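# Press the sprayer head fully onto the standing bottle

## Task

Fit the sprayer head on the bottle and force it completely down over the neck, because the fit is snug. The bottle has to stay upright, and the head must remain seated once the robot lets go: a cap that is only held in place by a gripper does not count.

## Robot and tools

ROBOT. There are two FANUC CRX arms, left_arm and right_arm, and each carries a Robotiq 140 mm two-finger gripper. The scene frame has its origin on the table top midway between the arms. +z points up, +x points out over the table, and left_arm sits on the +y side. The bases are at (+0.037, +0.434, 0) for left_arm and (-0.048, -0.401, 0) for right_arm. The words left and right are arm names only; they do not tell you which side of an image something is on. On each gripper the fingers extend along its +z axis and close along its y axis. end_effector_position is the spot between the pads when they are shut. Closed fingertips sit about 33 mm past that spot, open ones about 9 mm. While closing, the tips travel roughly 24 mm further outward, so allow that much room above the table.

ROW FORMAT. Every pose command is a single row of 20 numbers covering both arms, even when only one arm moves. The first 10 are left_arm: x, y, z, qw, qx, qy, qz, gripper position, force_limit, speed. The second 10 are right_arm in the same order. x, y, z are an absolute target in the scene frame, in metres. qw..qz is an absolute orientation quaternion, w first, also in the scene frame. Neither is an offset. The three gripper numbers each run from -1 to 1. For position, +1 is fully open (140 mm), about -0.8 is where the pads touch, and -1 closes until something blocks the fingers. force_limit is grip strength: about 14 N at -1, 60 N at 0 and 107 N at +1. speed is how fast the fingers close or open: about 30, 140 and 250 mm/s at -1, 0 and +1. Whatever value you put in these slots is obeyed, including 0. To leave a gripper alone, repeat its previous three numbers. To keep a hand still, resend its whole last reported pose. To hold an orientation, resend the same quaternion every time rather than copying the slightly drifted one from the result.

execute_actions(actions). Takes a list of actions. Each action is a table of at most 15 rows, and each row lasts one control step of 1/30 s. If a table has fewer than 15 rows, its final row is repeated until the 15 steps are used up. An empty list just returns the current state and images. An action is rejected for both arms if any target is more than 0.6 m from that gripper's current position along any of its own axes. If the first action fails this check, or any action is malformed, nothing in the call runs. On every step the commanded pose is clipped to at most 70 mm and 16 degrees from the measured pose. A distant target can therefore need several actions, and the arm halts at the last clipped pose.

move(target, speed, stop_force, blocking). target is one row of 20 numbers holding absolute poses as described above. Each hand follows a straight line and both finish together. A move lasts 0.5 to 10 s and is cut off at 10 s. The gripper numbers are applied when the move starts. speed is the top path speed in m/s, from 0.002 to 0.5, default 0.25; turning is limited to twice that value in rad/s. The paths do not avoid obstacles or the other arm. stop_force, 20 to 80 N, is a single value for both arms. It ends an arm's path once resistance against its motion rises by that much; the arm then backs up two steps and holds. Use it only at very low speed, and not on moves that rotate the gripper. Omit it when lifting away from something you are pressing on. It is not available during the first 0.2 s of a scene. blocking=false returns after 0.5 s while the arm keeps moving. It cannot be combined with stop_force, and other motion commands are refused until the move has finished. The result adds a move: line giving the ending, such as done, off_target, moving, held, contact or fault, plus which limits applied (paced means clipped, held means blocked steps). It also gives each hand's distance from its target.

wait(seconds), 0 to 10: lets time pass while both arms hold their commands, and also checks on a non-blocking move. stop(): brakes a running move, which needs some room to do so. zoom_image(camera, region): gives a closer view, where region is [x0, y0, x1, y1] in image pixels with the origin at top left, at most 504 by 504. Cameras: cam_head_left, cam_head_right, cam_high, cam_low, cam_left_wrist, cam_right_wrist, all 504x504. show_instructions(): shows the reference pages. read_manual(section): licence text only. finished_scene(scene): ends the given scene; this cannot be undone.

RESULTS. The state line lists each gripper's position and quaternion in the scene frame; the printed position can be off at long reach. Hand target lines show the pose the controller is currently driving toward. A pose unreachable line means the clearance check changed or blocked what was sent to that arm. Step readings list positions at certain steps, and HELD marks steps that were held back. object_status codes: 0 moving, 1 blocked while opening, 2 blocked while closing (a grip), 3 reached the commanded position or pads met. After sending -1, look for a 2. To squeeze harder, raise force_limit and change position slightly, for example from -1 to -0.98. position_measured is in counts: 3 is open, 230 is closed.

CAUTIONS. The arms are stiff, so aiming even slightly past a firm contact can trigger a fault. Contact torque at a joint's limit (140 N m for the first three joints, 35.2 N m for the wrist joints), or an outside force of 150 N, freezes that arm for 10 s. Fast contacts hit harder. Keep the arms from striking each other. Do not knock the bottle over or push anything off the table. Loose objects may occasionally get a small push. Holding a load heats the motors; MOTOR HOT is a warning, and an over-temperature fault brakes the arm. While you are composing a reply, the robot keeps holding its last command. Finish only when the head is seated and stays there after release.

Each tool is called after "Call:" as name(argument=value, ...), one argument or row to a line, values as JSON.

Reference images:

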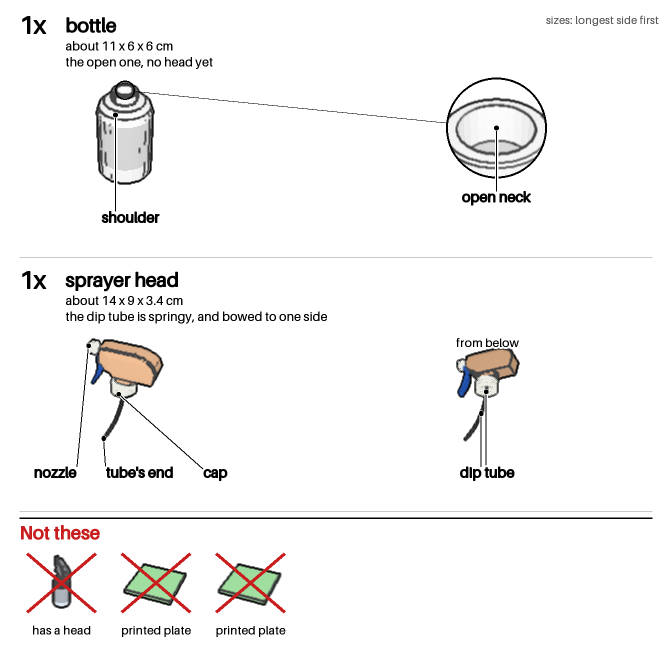

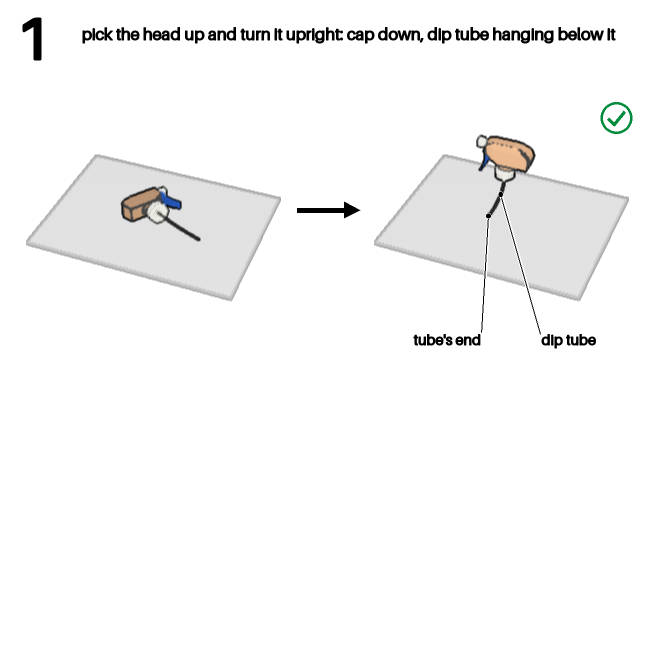

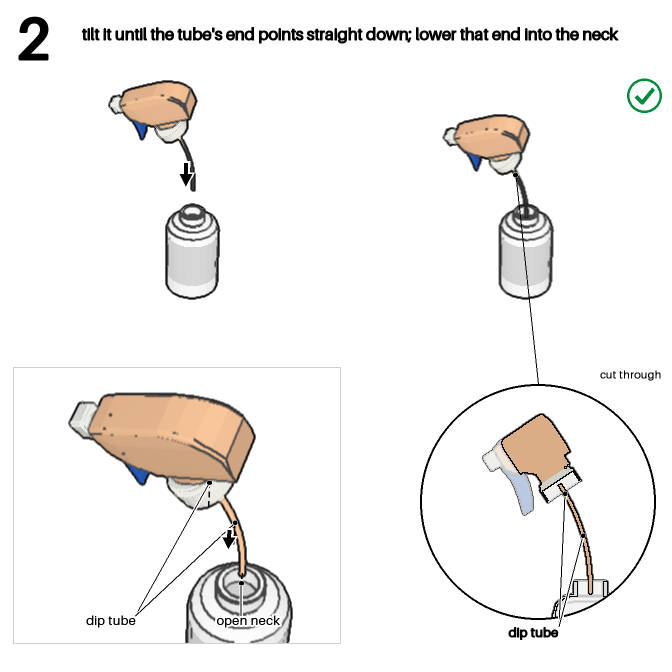

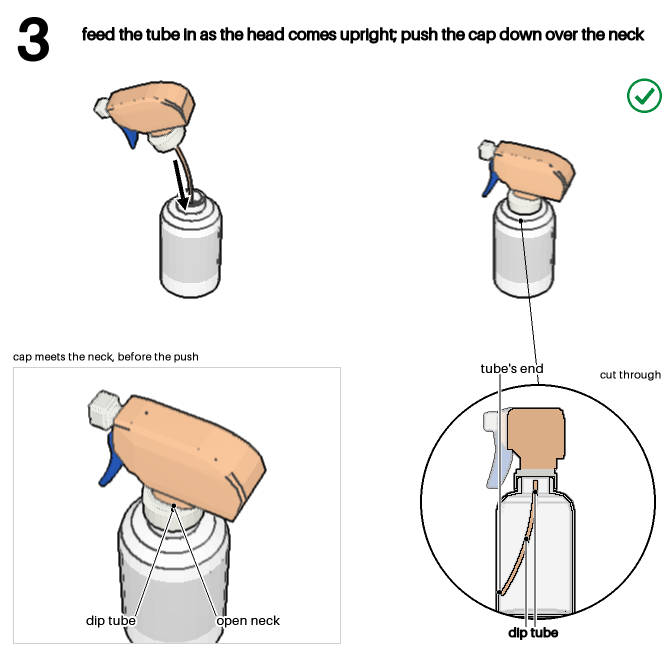

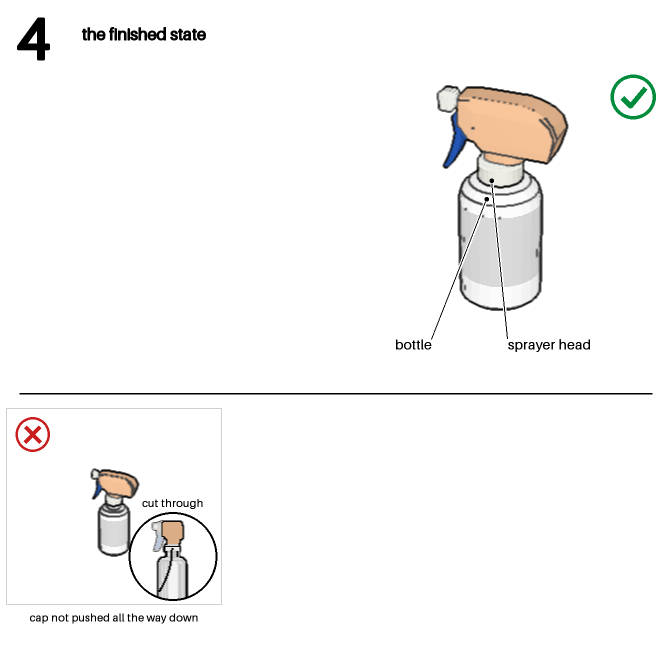

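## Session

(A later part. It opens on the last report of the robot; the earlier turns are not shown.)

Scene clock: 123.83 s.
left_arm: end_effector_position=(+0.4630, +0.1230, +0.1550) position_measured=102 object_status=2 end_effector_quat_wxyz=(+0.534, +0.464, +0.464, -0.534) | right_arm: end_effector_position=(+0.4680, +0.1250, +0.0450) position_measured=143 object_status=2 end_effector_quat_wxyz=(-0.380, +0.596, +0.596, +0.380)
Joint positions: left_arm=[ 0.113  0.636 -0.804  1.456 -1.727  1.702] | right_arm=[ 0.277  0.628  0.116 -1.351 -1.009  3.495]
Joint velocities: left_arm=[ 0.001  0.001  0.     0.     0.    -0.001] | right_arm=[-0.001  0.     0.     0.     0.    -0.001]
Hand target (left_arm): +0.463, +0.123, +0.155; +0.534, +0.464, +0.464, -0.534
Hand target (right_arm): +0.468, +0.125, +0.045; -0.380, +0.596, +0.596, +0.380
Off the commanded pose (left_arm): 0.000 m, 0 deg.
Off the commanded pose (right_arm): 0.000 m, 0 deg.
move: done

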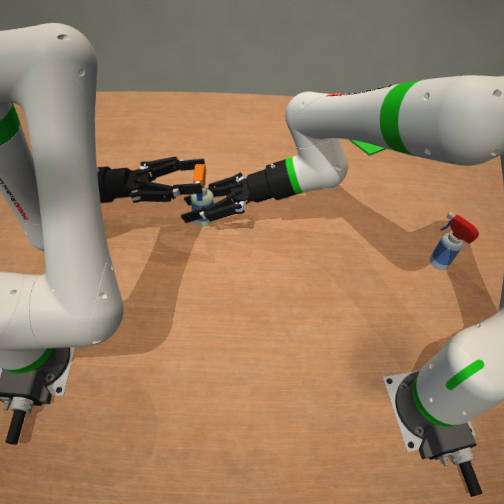

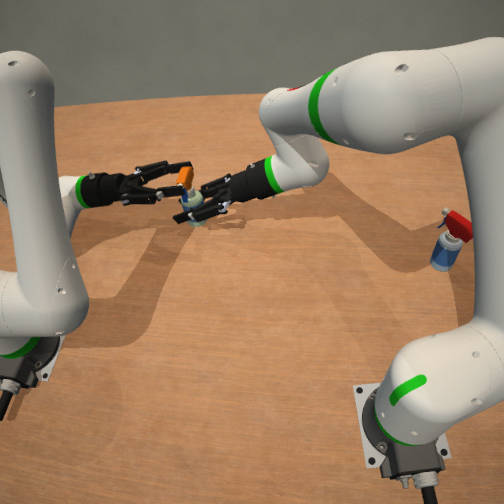

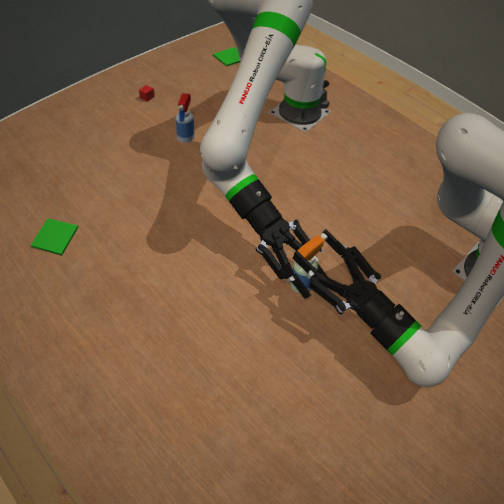

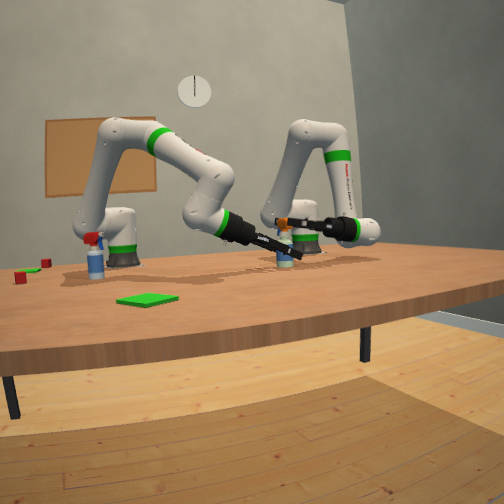

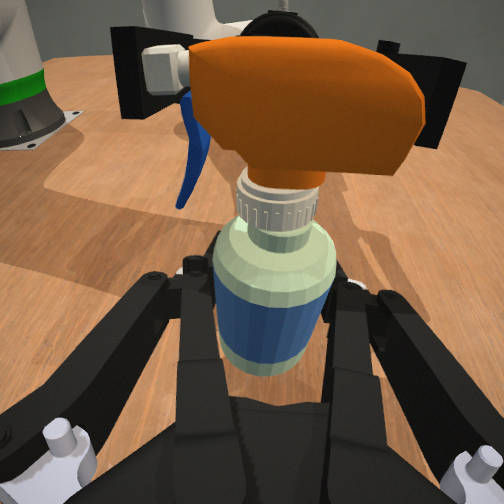

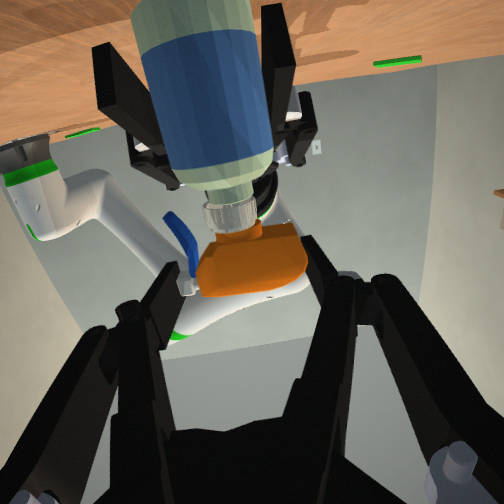

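Call:
move(
  target=[0.4645,0.123,0.132,0.5337,0.4639,0.4639,-0.5337,-1,1,0, 0.468,0.125,0.045,0.380,-0.596,-0.596,-0.380,-1,0,0],
  speed=0.01,
  stop_force=60,
)

Call:
zoom_image(
  camera="cam_low",
  region=[240, 180, 340, 280],
)

Scene clock: 128.50 s.
left_arm: end_effector_position=(+0.4639, +0.1230, +0.1426) position_measured=102 object_status=2 end_effector_quat_wxyz=(+0.534, +0.464, +0.464, -0.534) | right_arm: end_effector_position=(+0.4680, +0.1250, +0.0450) position_measured=143 object_status=2 end_effector_quat_wxyz=(-0.380, +0.596, +0.596, +0.380)
Joint positions: left_arm=[ 0.114  0.669 -0.794  1.451 -1.725  1.678] | right_arm=[ 0.277  0.628  0.116 -1.351 -1.009  3.494]
Joint velocities: left_arm=[-0.001 -0.002 -0.001  0.003 -0.     0.002] | right_arm=[ 0.    -0.     0.     0.     0.     0.001]
Hand target (left_arm): +0.464, +0.123, +0.143; +0.534, +0.464, +0.464, -0.534
Hand target (right_arm): +0.468, +0.125, +0.045; -0.380, +0.596, +0.596, +0.380
Off the commanded pose (left_arm): 0.011 m, 0 deg.
Off the commanded pose (right_arm): 0.000 m, 0 deg.
move: contact (left_arm)

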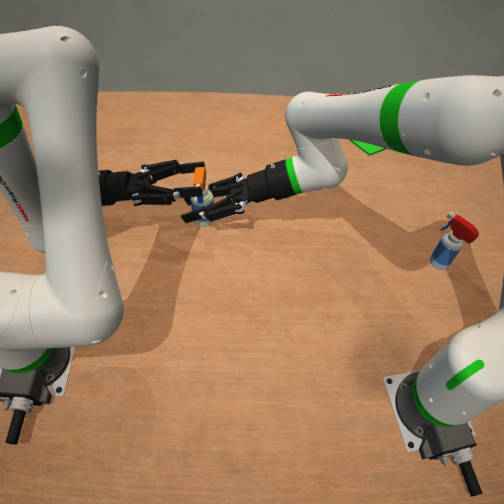

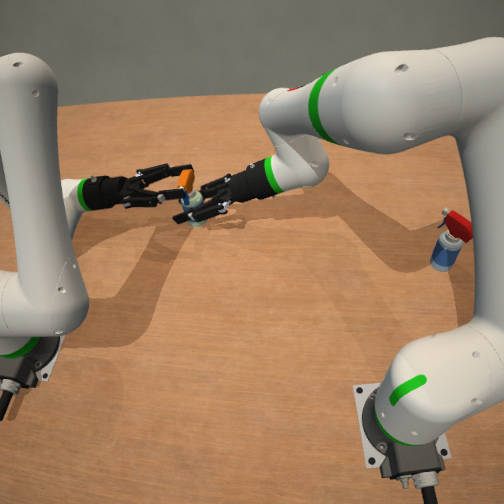

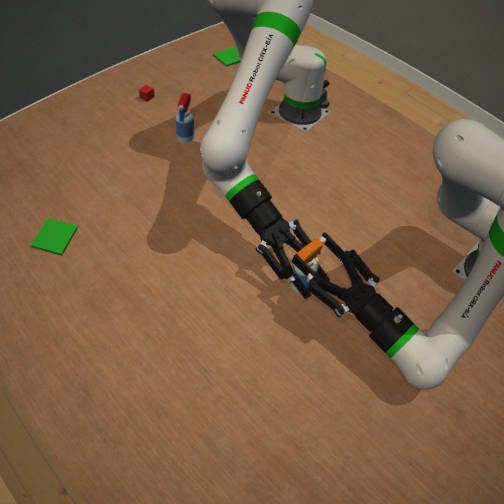

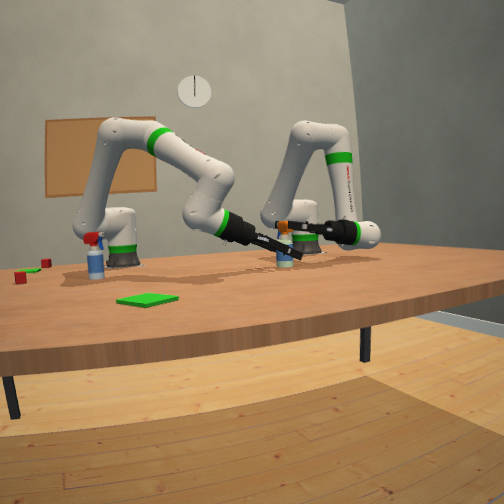

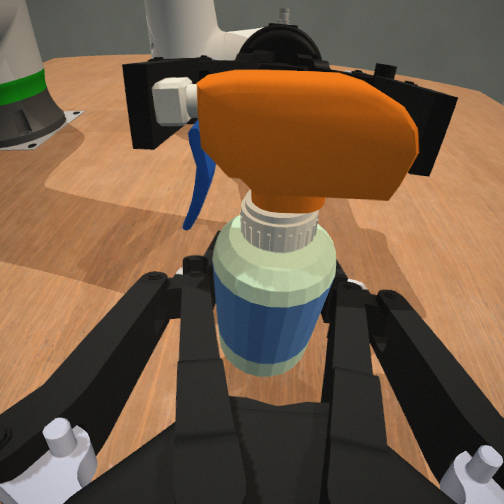

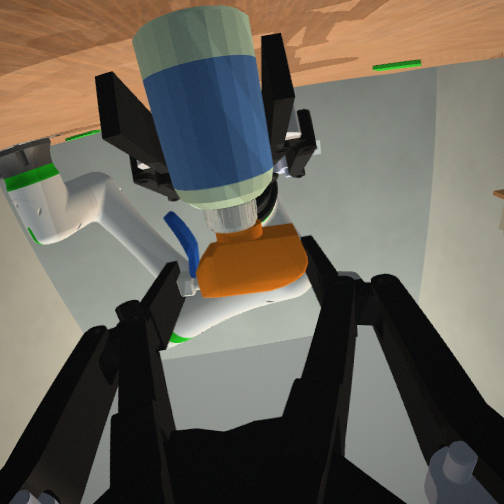

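Region (240, 180, 340, 280) of cam_low's 504x504 image, scaled by 5.040, with more detail than that image has.

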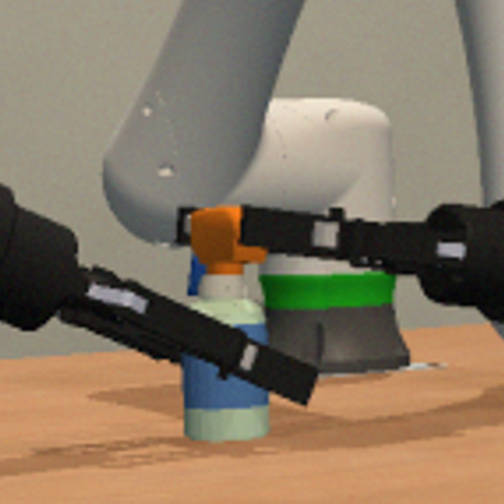

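Looks seated. Release and retreat.

Call:
move(
  target=[0.464,0.123,0.1445,0.5337,0.4639,0.4639,-0.5337,1,1,0, 0.468,0.125,0.045,0.380,-0.596,-0.596,-0.380,1,0,0],
  speed=0.02,
)

Call:
move(
  target=[0.464,0.23,0.15,0.5337,0.4639,0.4639,-0.5337,1,1,0, 0.468,0.0,0.08,0.380,-0.596,-0.596,-0.380,1,0,0],
  speed=0.15,
)

Call:
zoom_image(
  camera="cam_low",
  region=[240, 180, 340, 280],
)

Scene clock: 135.30 s.
left_arm: end_effector_position=(+0.4640, +0.1230, +0.1445) position_measured=3 object_status=3 end_effector_quat_wxyz=(+0.534, +0.464, +0.464, -0.534) | right_arm: end_effector_position=(+0.4680, +0.1250, +0.0450) position_measured=3 object_status=3 end_effector_quat_wxyz=(-0.380, +0.596, +0.596, +0.380)
Joint positions: left_arm=[ 0.113  0.664 -0.796  1.452 -1.725  1.682] | right_arm=[ 0.277  0.628  0.116 -1.351 -1.009  3.495]
Joint velocities: left_arm=[-0.001 -0.001  0.     0.     0.     0.001] | right_arm=[-0.    -0.     0.     0.002 -0.001 -0.002]
Hand target (left_arm): +0.464, +0.123, +0.145; +0.534, +0.464, +0.464, -0.534
Hand target (right_arm): +0.468, +0.125, +0.045; -0.380, +0.596, +0.596, +0.380
Off the commanded pose (left_arm): 0.000 m, 0 deg.
Off the commanded pose (right_arm): 0.000 m, 0 deg.
move: done

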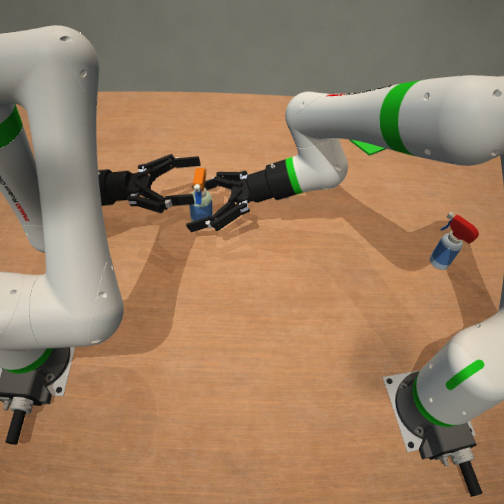

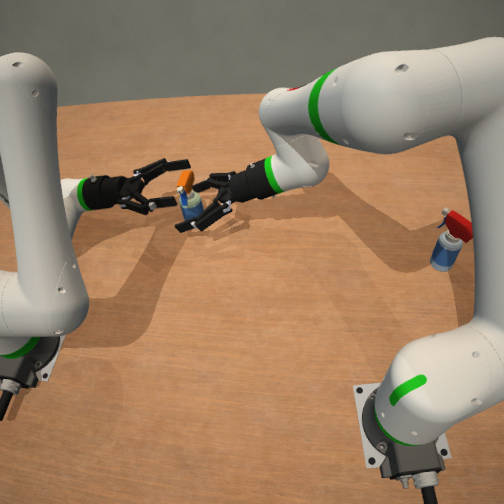

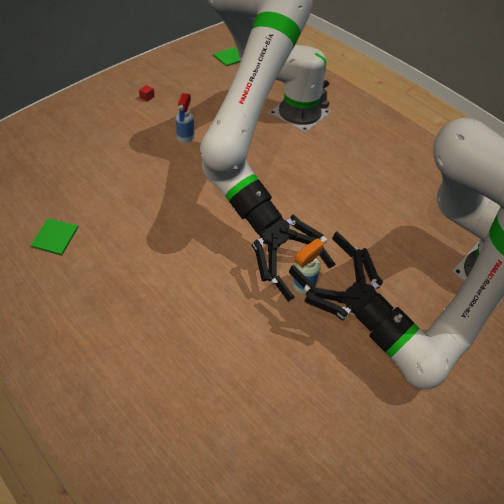

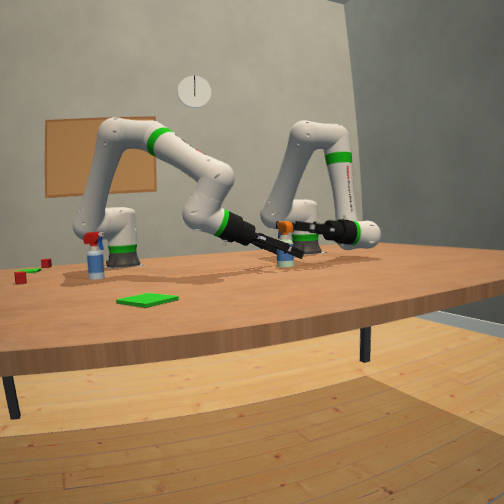

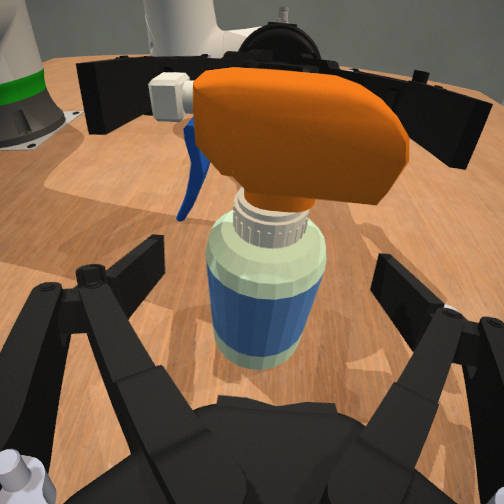

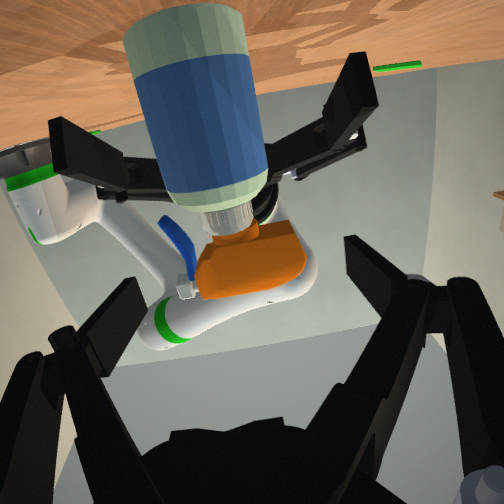

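Scene clock: 136.53 s.
left_arm: end_effector_position=(+0.4639, +0.2302, +0.1496) position_measured=3 object_status=3 end_effector_quat_wxyz=(+0.533, +0.464, +0.464, -0.533) | right_arm: end_effector_position=(+0.4679, +0.0001, +0.0803) position_measured=3 object_status=3 end_effector_quat_wxyz=(-0.380, +0.596, +0.596, +0.380)
Joint positions: left_arm=[ 0.436  0.681 -0.716  1.142 -1.784  1.731] | right_arm=[ 0.076  0.509  0.018 -1.268 -1.185  3.524]
Joint velocities: left_arm=[ 0.     0.     0.    -0.002  0.     0.001] | right_arm=[-0.    -0.    -0.    -0.     0.001  0.001]
Hand target (left_arm): +0.464, +0.230, +0.150; +0.533, +0.464, +0.464, -0.533
Hand target (right_arm): +0.468, +0.000, +0.080; -0.380, +0.596, +0.596, +0.380
Off the commanded pose (left_arm): 0.000 m, 0 deg.
Off the commanded pose (right_arm): 0.000 m, 0 deg.
move: done

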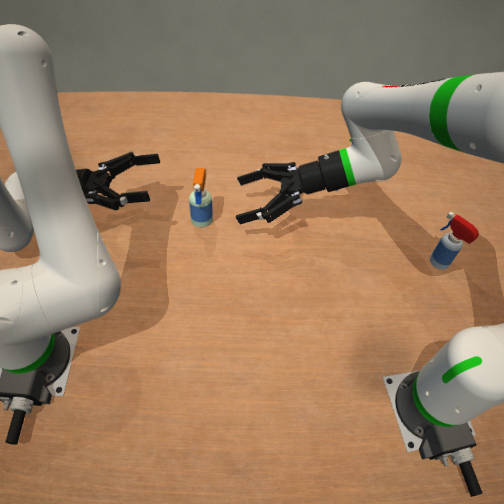

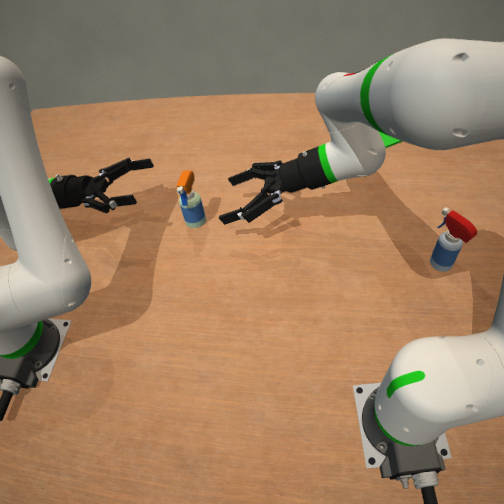

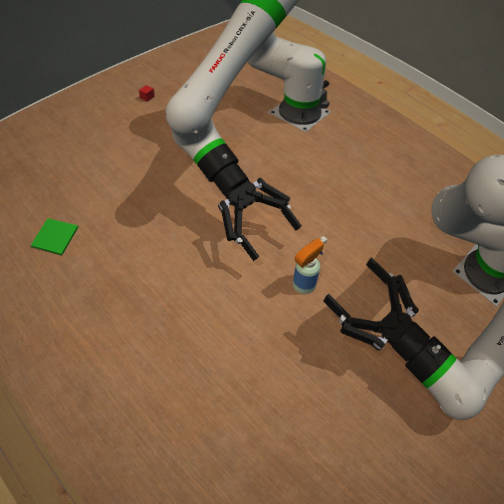

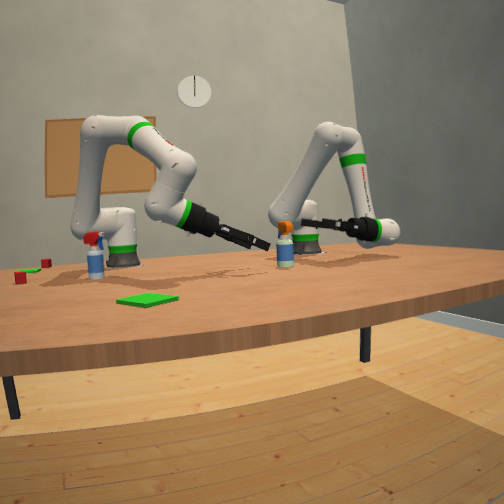

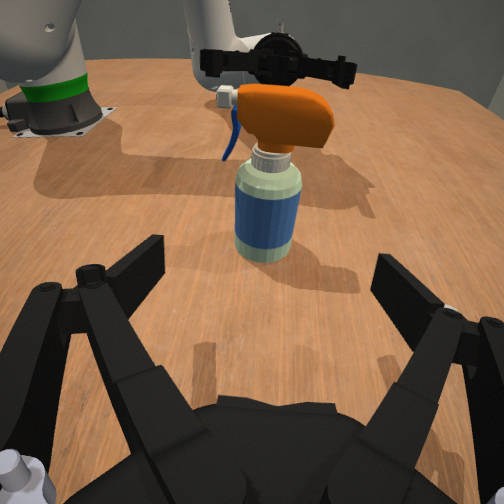

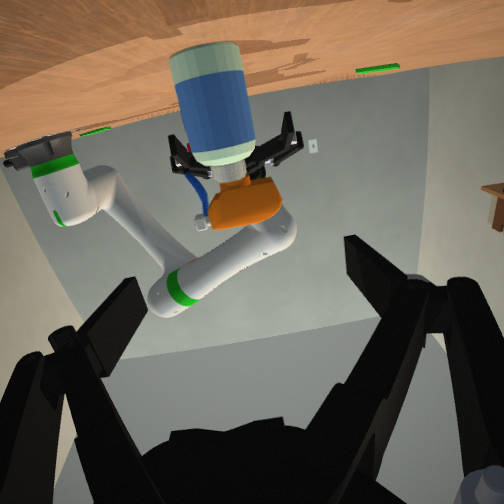

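Region (240, 180, 340, 280) of cam_low's 504x504 image, scaled by 5.040, with more detail than that image has.

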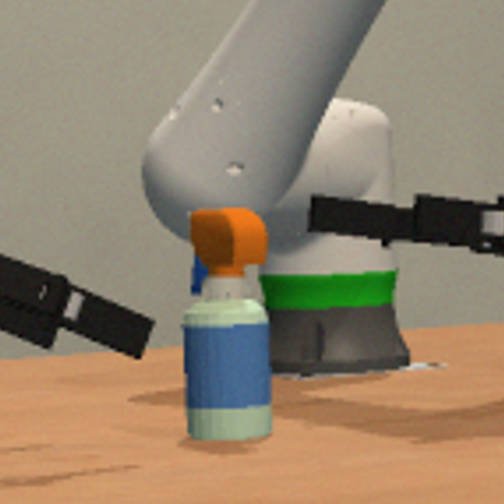

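Call:
zoom_image(
  camera="cam_left_wrist",
  region=[200, 70, 350, 220],
)

Region (200, 70, 350, 220) of cam_left_wrist's 504x504 image, scaled by 3.360, with more detail than that image has.

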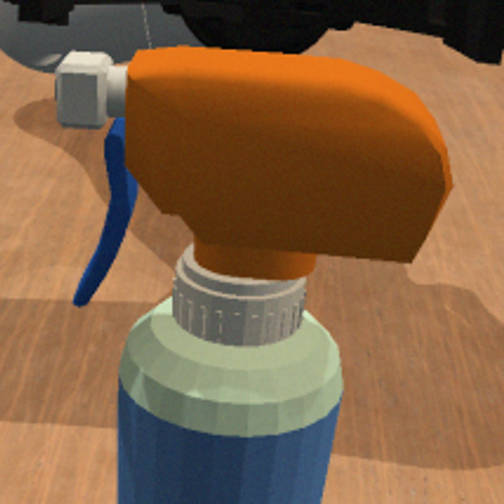

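Call:
move(
  target=[0.466,0.2,0.195,0.5,0.5,0.5,-0.5,-1,1,1, 0.468,0.0,0.08,0.380,-0.596,-0.596,-0.380,1,0,0],
)

Call:
move(
  target=[0.466,0.115,0.19,0.5,0.5,0.5,-0.5,-1,1,1, 0.468,0.0,0.08,0.380,-0.596,-0.596,-0.380,1,0,0],
)

Call:
move(
  target=[0.466,0.115,0.16,0.5,0.5,0.5,-0.5,-1,1,1, 0.468,0.0,0.08,0.380,-0.596,-0.596,-0.380,1,0,0],
  speed=0.012,
  stop_force=60,
)

Call:
zoom_image(
  camera="cam_left_wrist",
  region=[200, 40, 350, 190],
)

Scene clock: 144.17 s.
left_arm: end_effector_position=(+0.4661, +0.2001, +0.1951) position_measured=235 object_status=3 end_effector_quat_wxyz=(+0.500, +0.500, +0.500, -0.500) | right_arm: end_effector_position=(+0.4680, -0.0000, +0.0800) position_measured=3 object_status=3 end_effector_quat_wxyz=(-0.380, +0.596, +0.596, +0.380)
Joint positions: left_arm=[ 0.36   0.449 -0.761  1.212 -1.703  1.908] | right_arm=[ 0.076  0.51   0.018 -1.267 -1.185  3.524]
Joint velocities: left_arm=[-0.    -0.001  0.001  0.003  0.     0.001] | right_arm=[ 0.002  0.     0.     0.001  0.    -0.   ]
Hand target (left_arm): +0.466, +0.200, +0.195; +0.500, +0.500, +0.500, -0.500
Hand target (right_arm): +0.468, -0.000, +0.080; -0.380, +0.596, +0.596, +0.380
Off the commanded pose (left_arm): 0.000 m, 0 deg.
Off the commanded pose (right_arm): 0.000 m, 0 deg.
move: done

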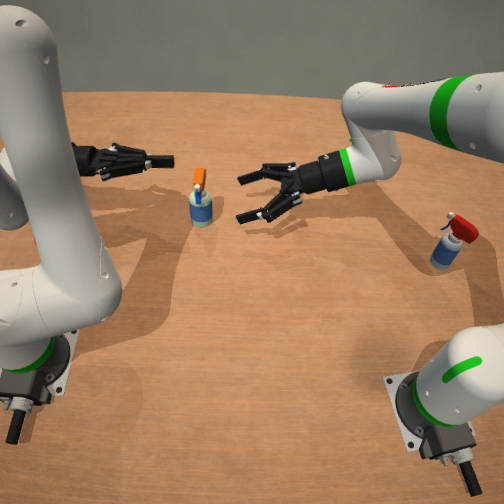

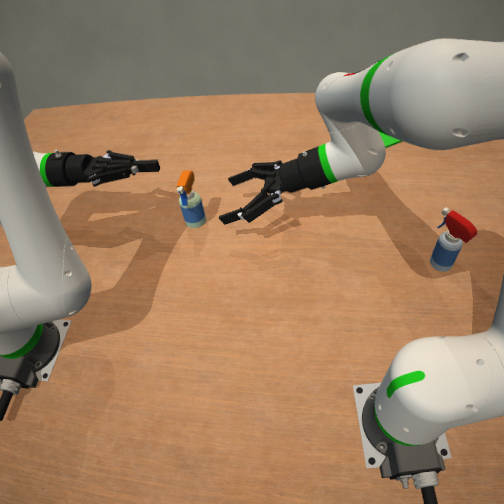

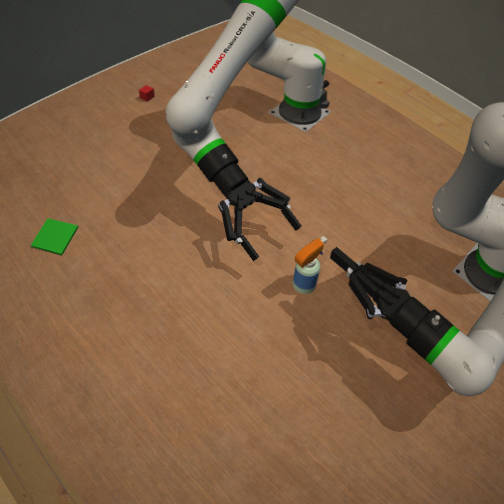

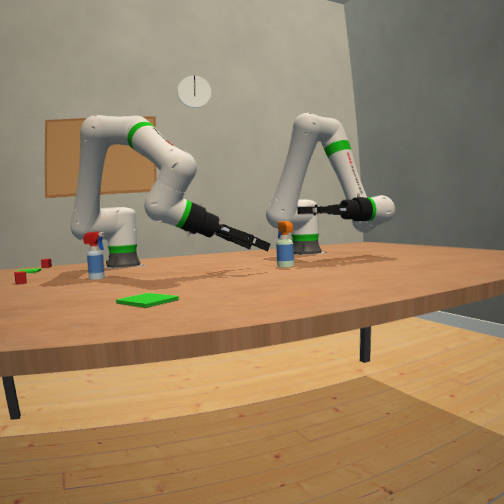

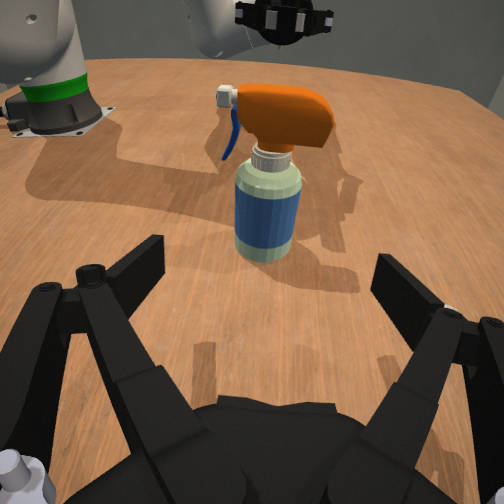

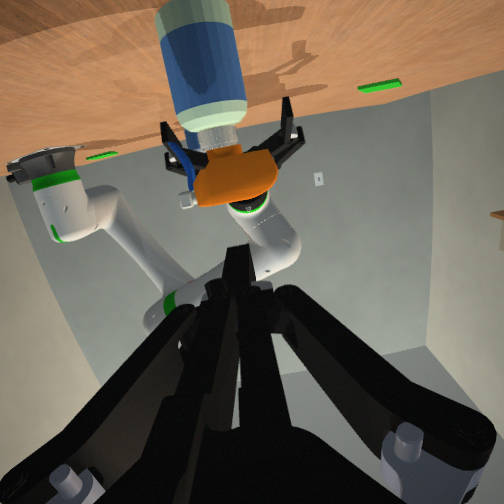

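Scene clock: 145.03 s.
left_arm: end_effector_position=(+0.4661, +0.1149, +0.1904) position_measured=235 object_status=3 end_effector_quat_wxyz=(+0.500, +0.500, +0.500, -0.500) | right_arm: end_effector_position=(+0.4680, -0.0000, +0.0800) position_measured=3 object_status=3 end_effector_quat_wxyz=(-0.380, +0.596, +0.596, +0.380)
Joint positions: left_arm=[ 0.101  0.433 -0.816  1.454 -1.611  1.89 ] | right_arm=[ 0.076  0.51   0.018 -1.267 -1.185  3.524]
Joint velocities: left_arm=[-0.001  0.001  0.    -0.    -0.     0.   ] | right_arm=[-0.001 -0.     0.     0.001 -0.    -0.001]
Hand target (left_arm): +0.466, +0.115, +0.190; +0.500, +0.500, +0.500, -0.500
Hand target (right_arm): +0.468, +0.000, +0.080; -0.380, +0.596, +0.596, +0.380
Off the commanded pose (left_arm): 0.000 m, 0 deg.
Off the commanded pose (right_arm): 0.000 m, 0 deg.
move: done

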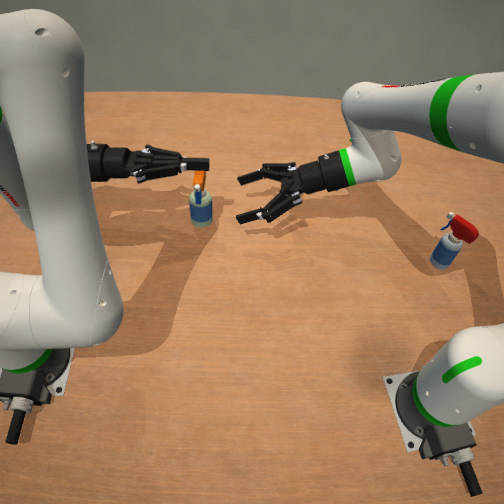

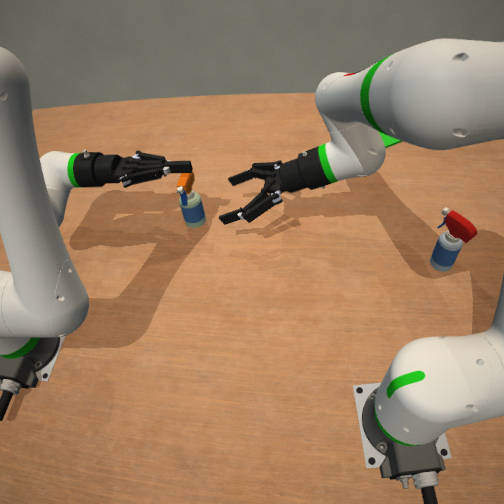

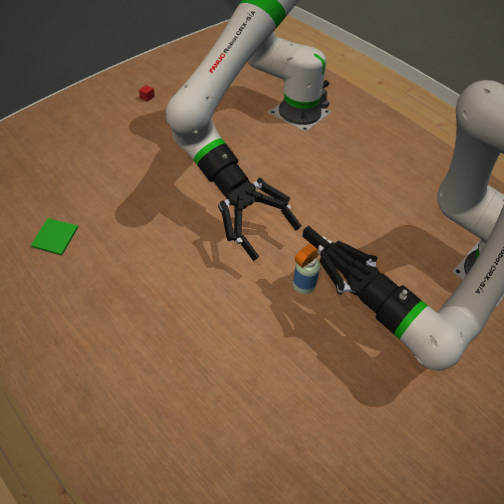

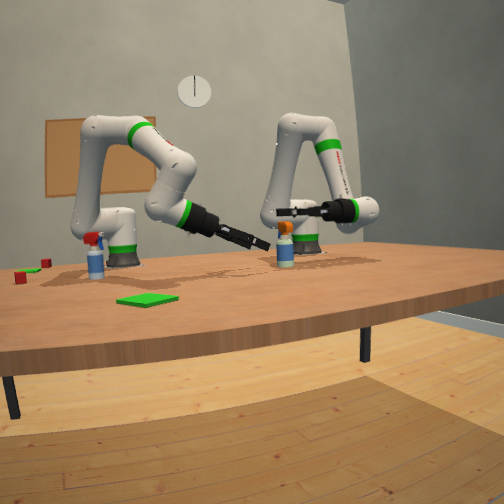

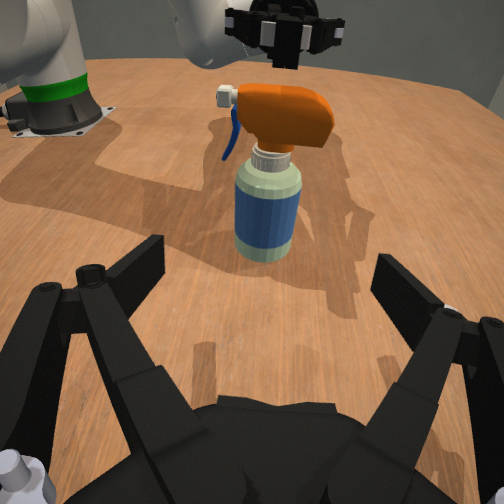

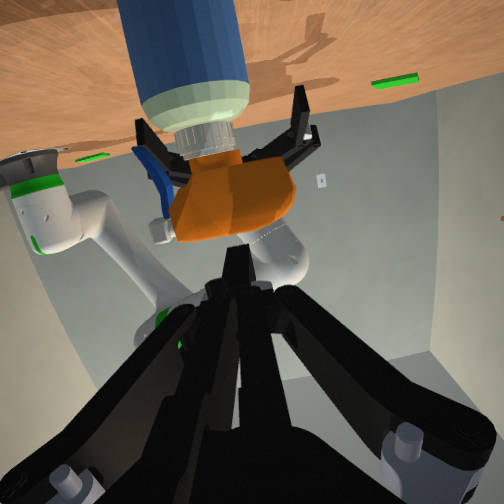

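Scene clock: 147.10 s.
left_arm: end_effector_position=(+0.4662, +0.1150, +0.1700) position_measured=235 object_status=3 end_effector_quat_wxyz=(+0.500, +0.500, +0.500, -0.500) | right_arm: end_effector_position=(+0.4680, -0.0000, +0.0800) position_measured=3 object_status=3 end_effector_quat_wxyz=(-0.380, +0.596, +0.596, +0.380)
Joint positions: left_arm=[ 0.103  0.481 -0.815  1.452 -1.605  1.843] | right_arm=[ 0.076  0.51   0.018 -1.267 -1.185  3.524]
Joint velocities: left_arm=[ 0.002 -0.002 -0.001  0.    -0.     0.003] | right_arm=[-0.001  0.     0.    -0.     0.001  0.   ]
Hand target (left_arm): +0.466, +0.115, +0.170; +0.500, +0.500, +0.500, -0.500
Hand target (right_arm): +0.468, +0.000, +0.080; -0.380, +0.596, +0.596, +0.380
Off the commanded pose (left_arm): 0.010 m, 0 deg.
Off the commanded pose (right_arm): 0.000 m, 0 deg.
move: contact (left_arm)

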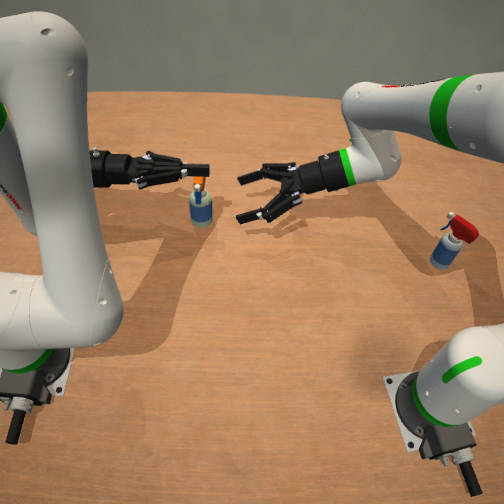

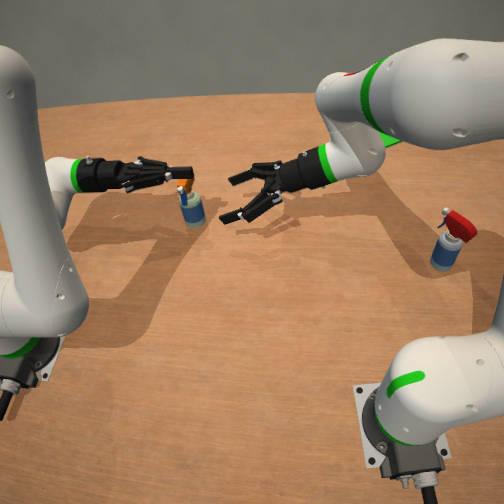

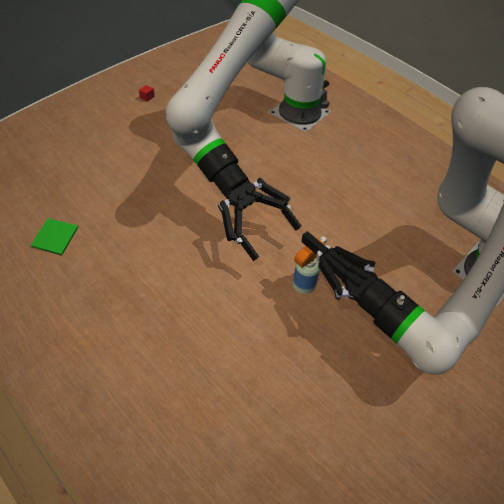

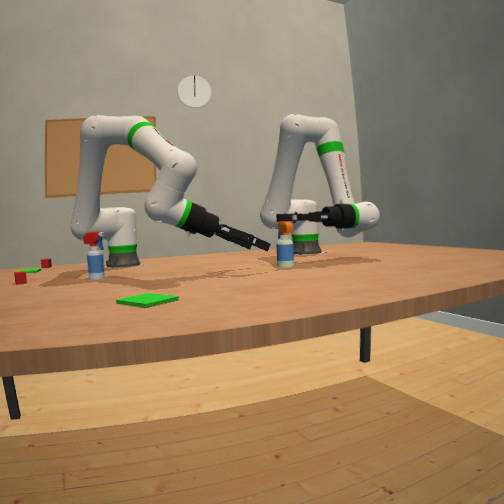

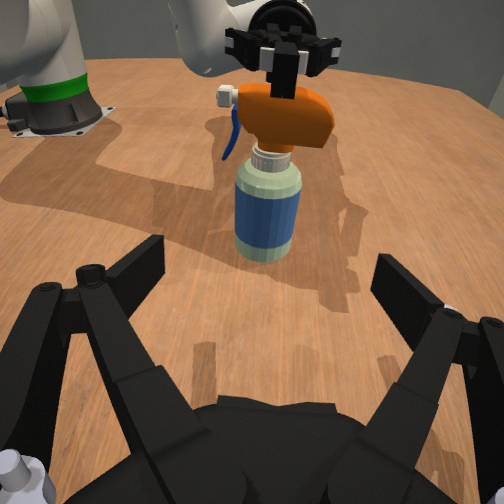

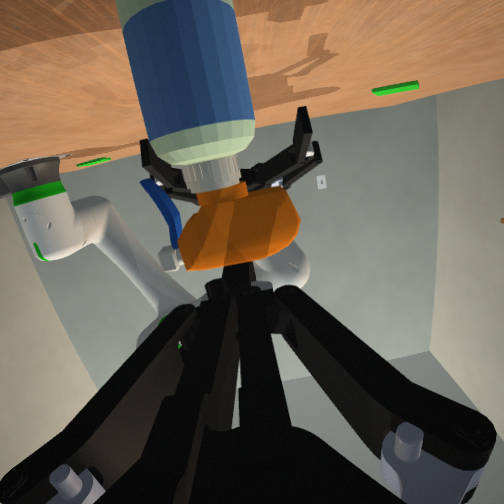

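Region (200, 40, 350, 190) of cam_left_wrist's 504x504 image, scaled by 3.360, with more detail than that image has.

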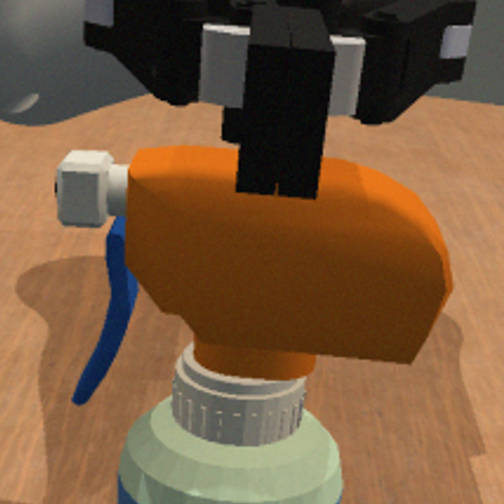

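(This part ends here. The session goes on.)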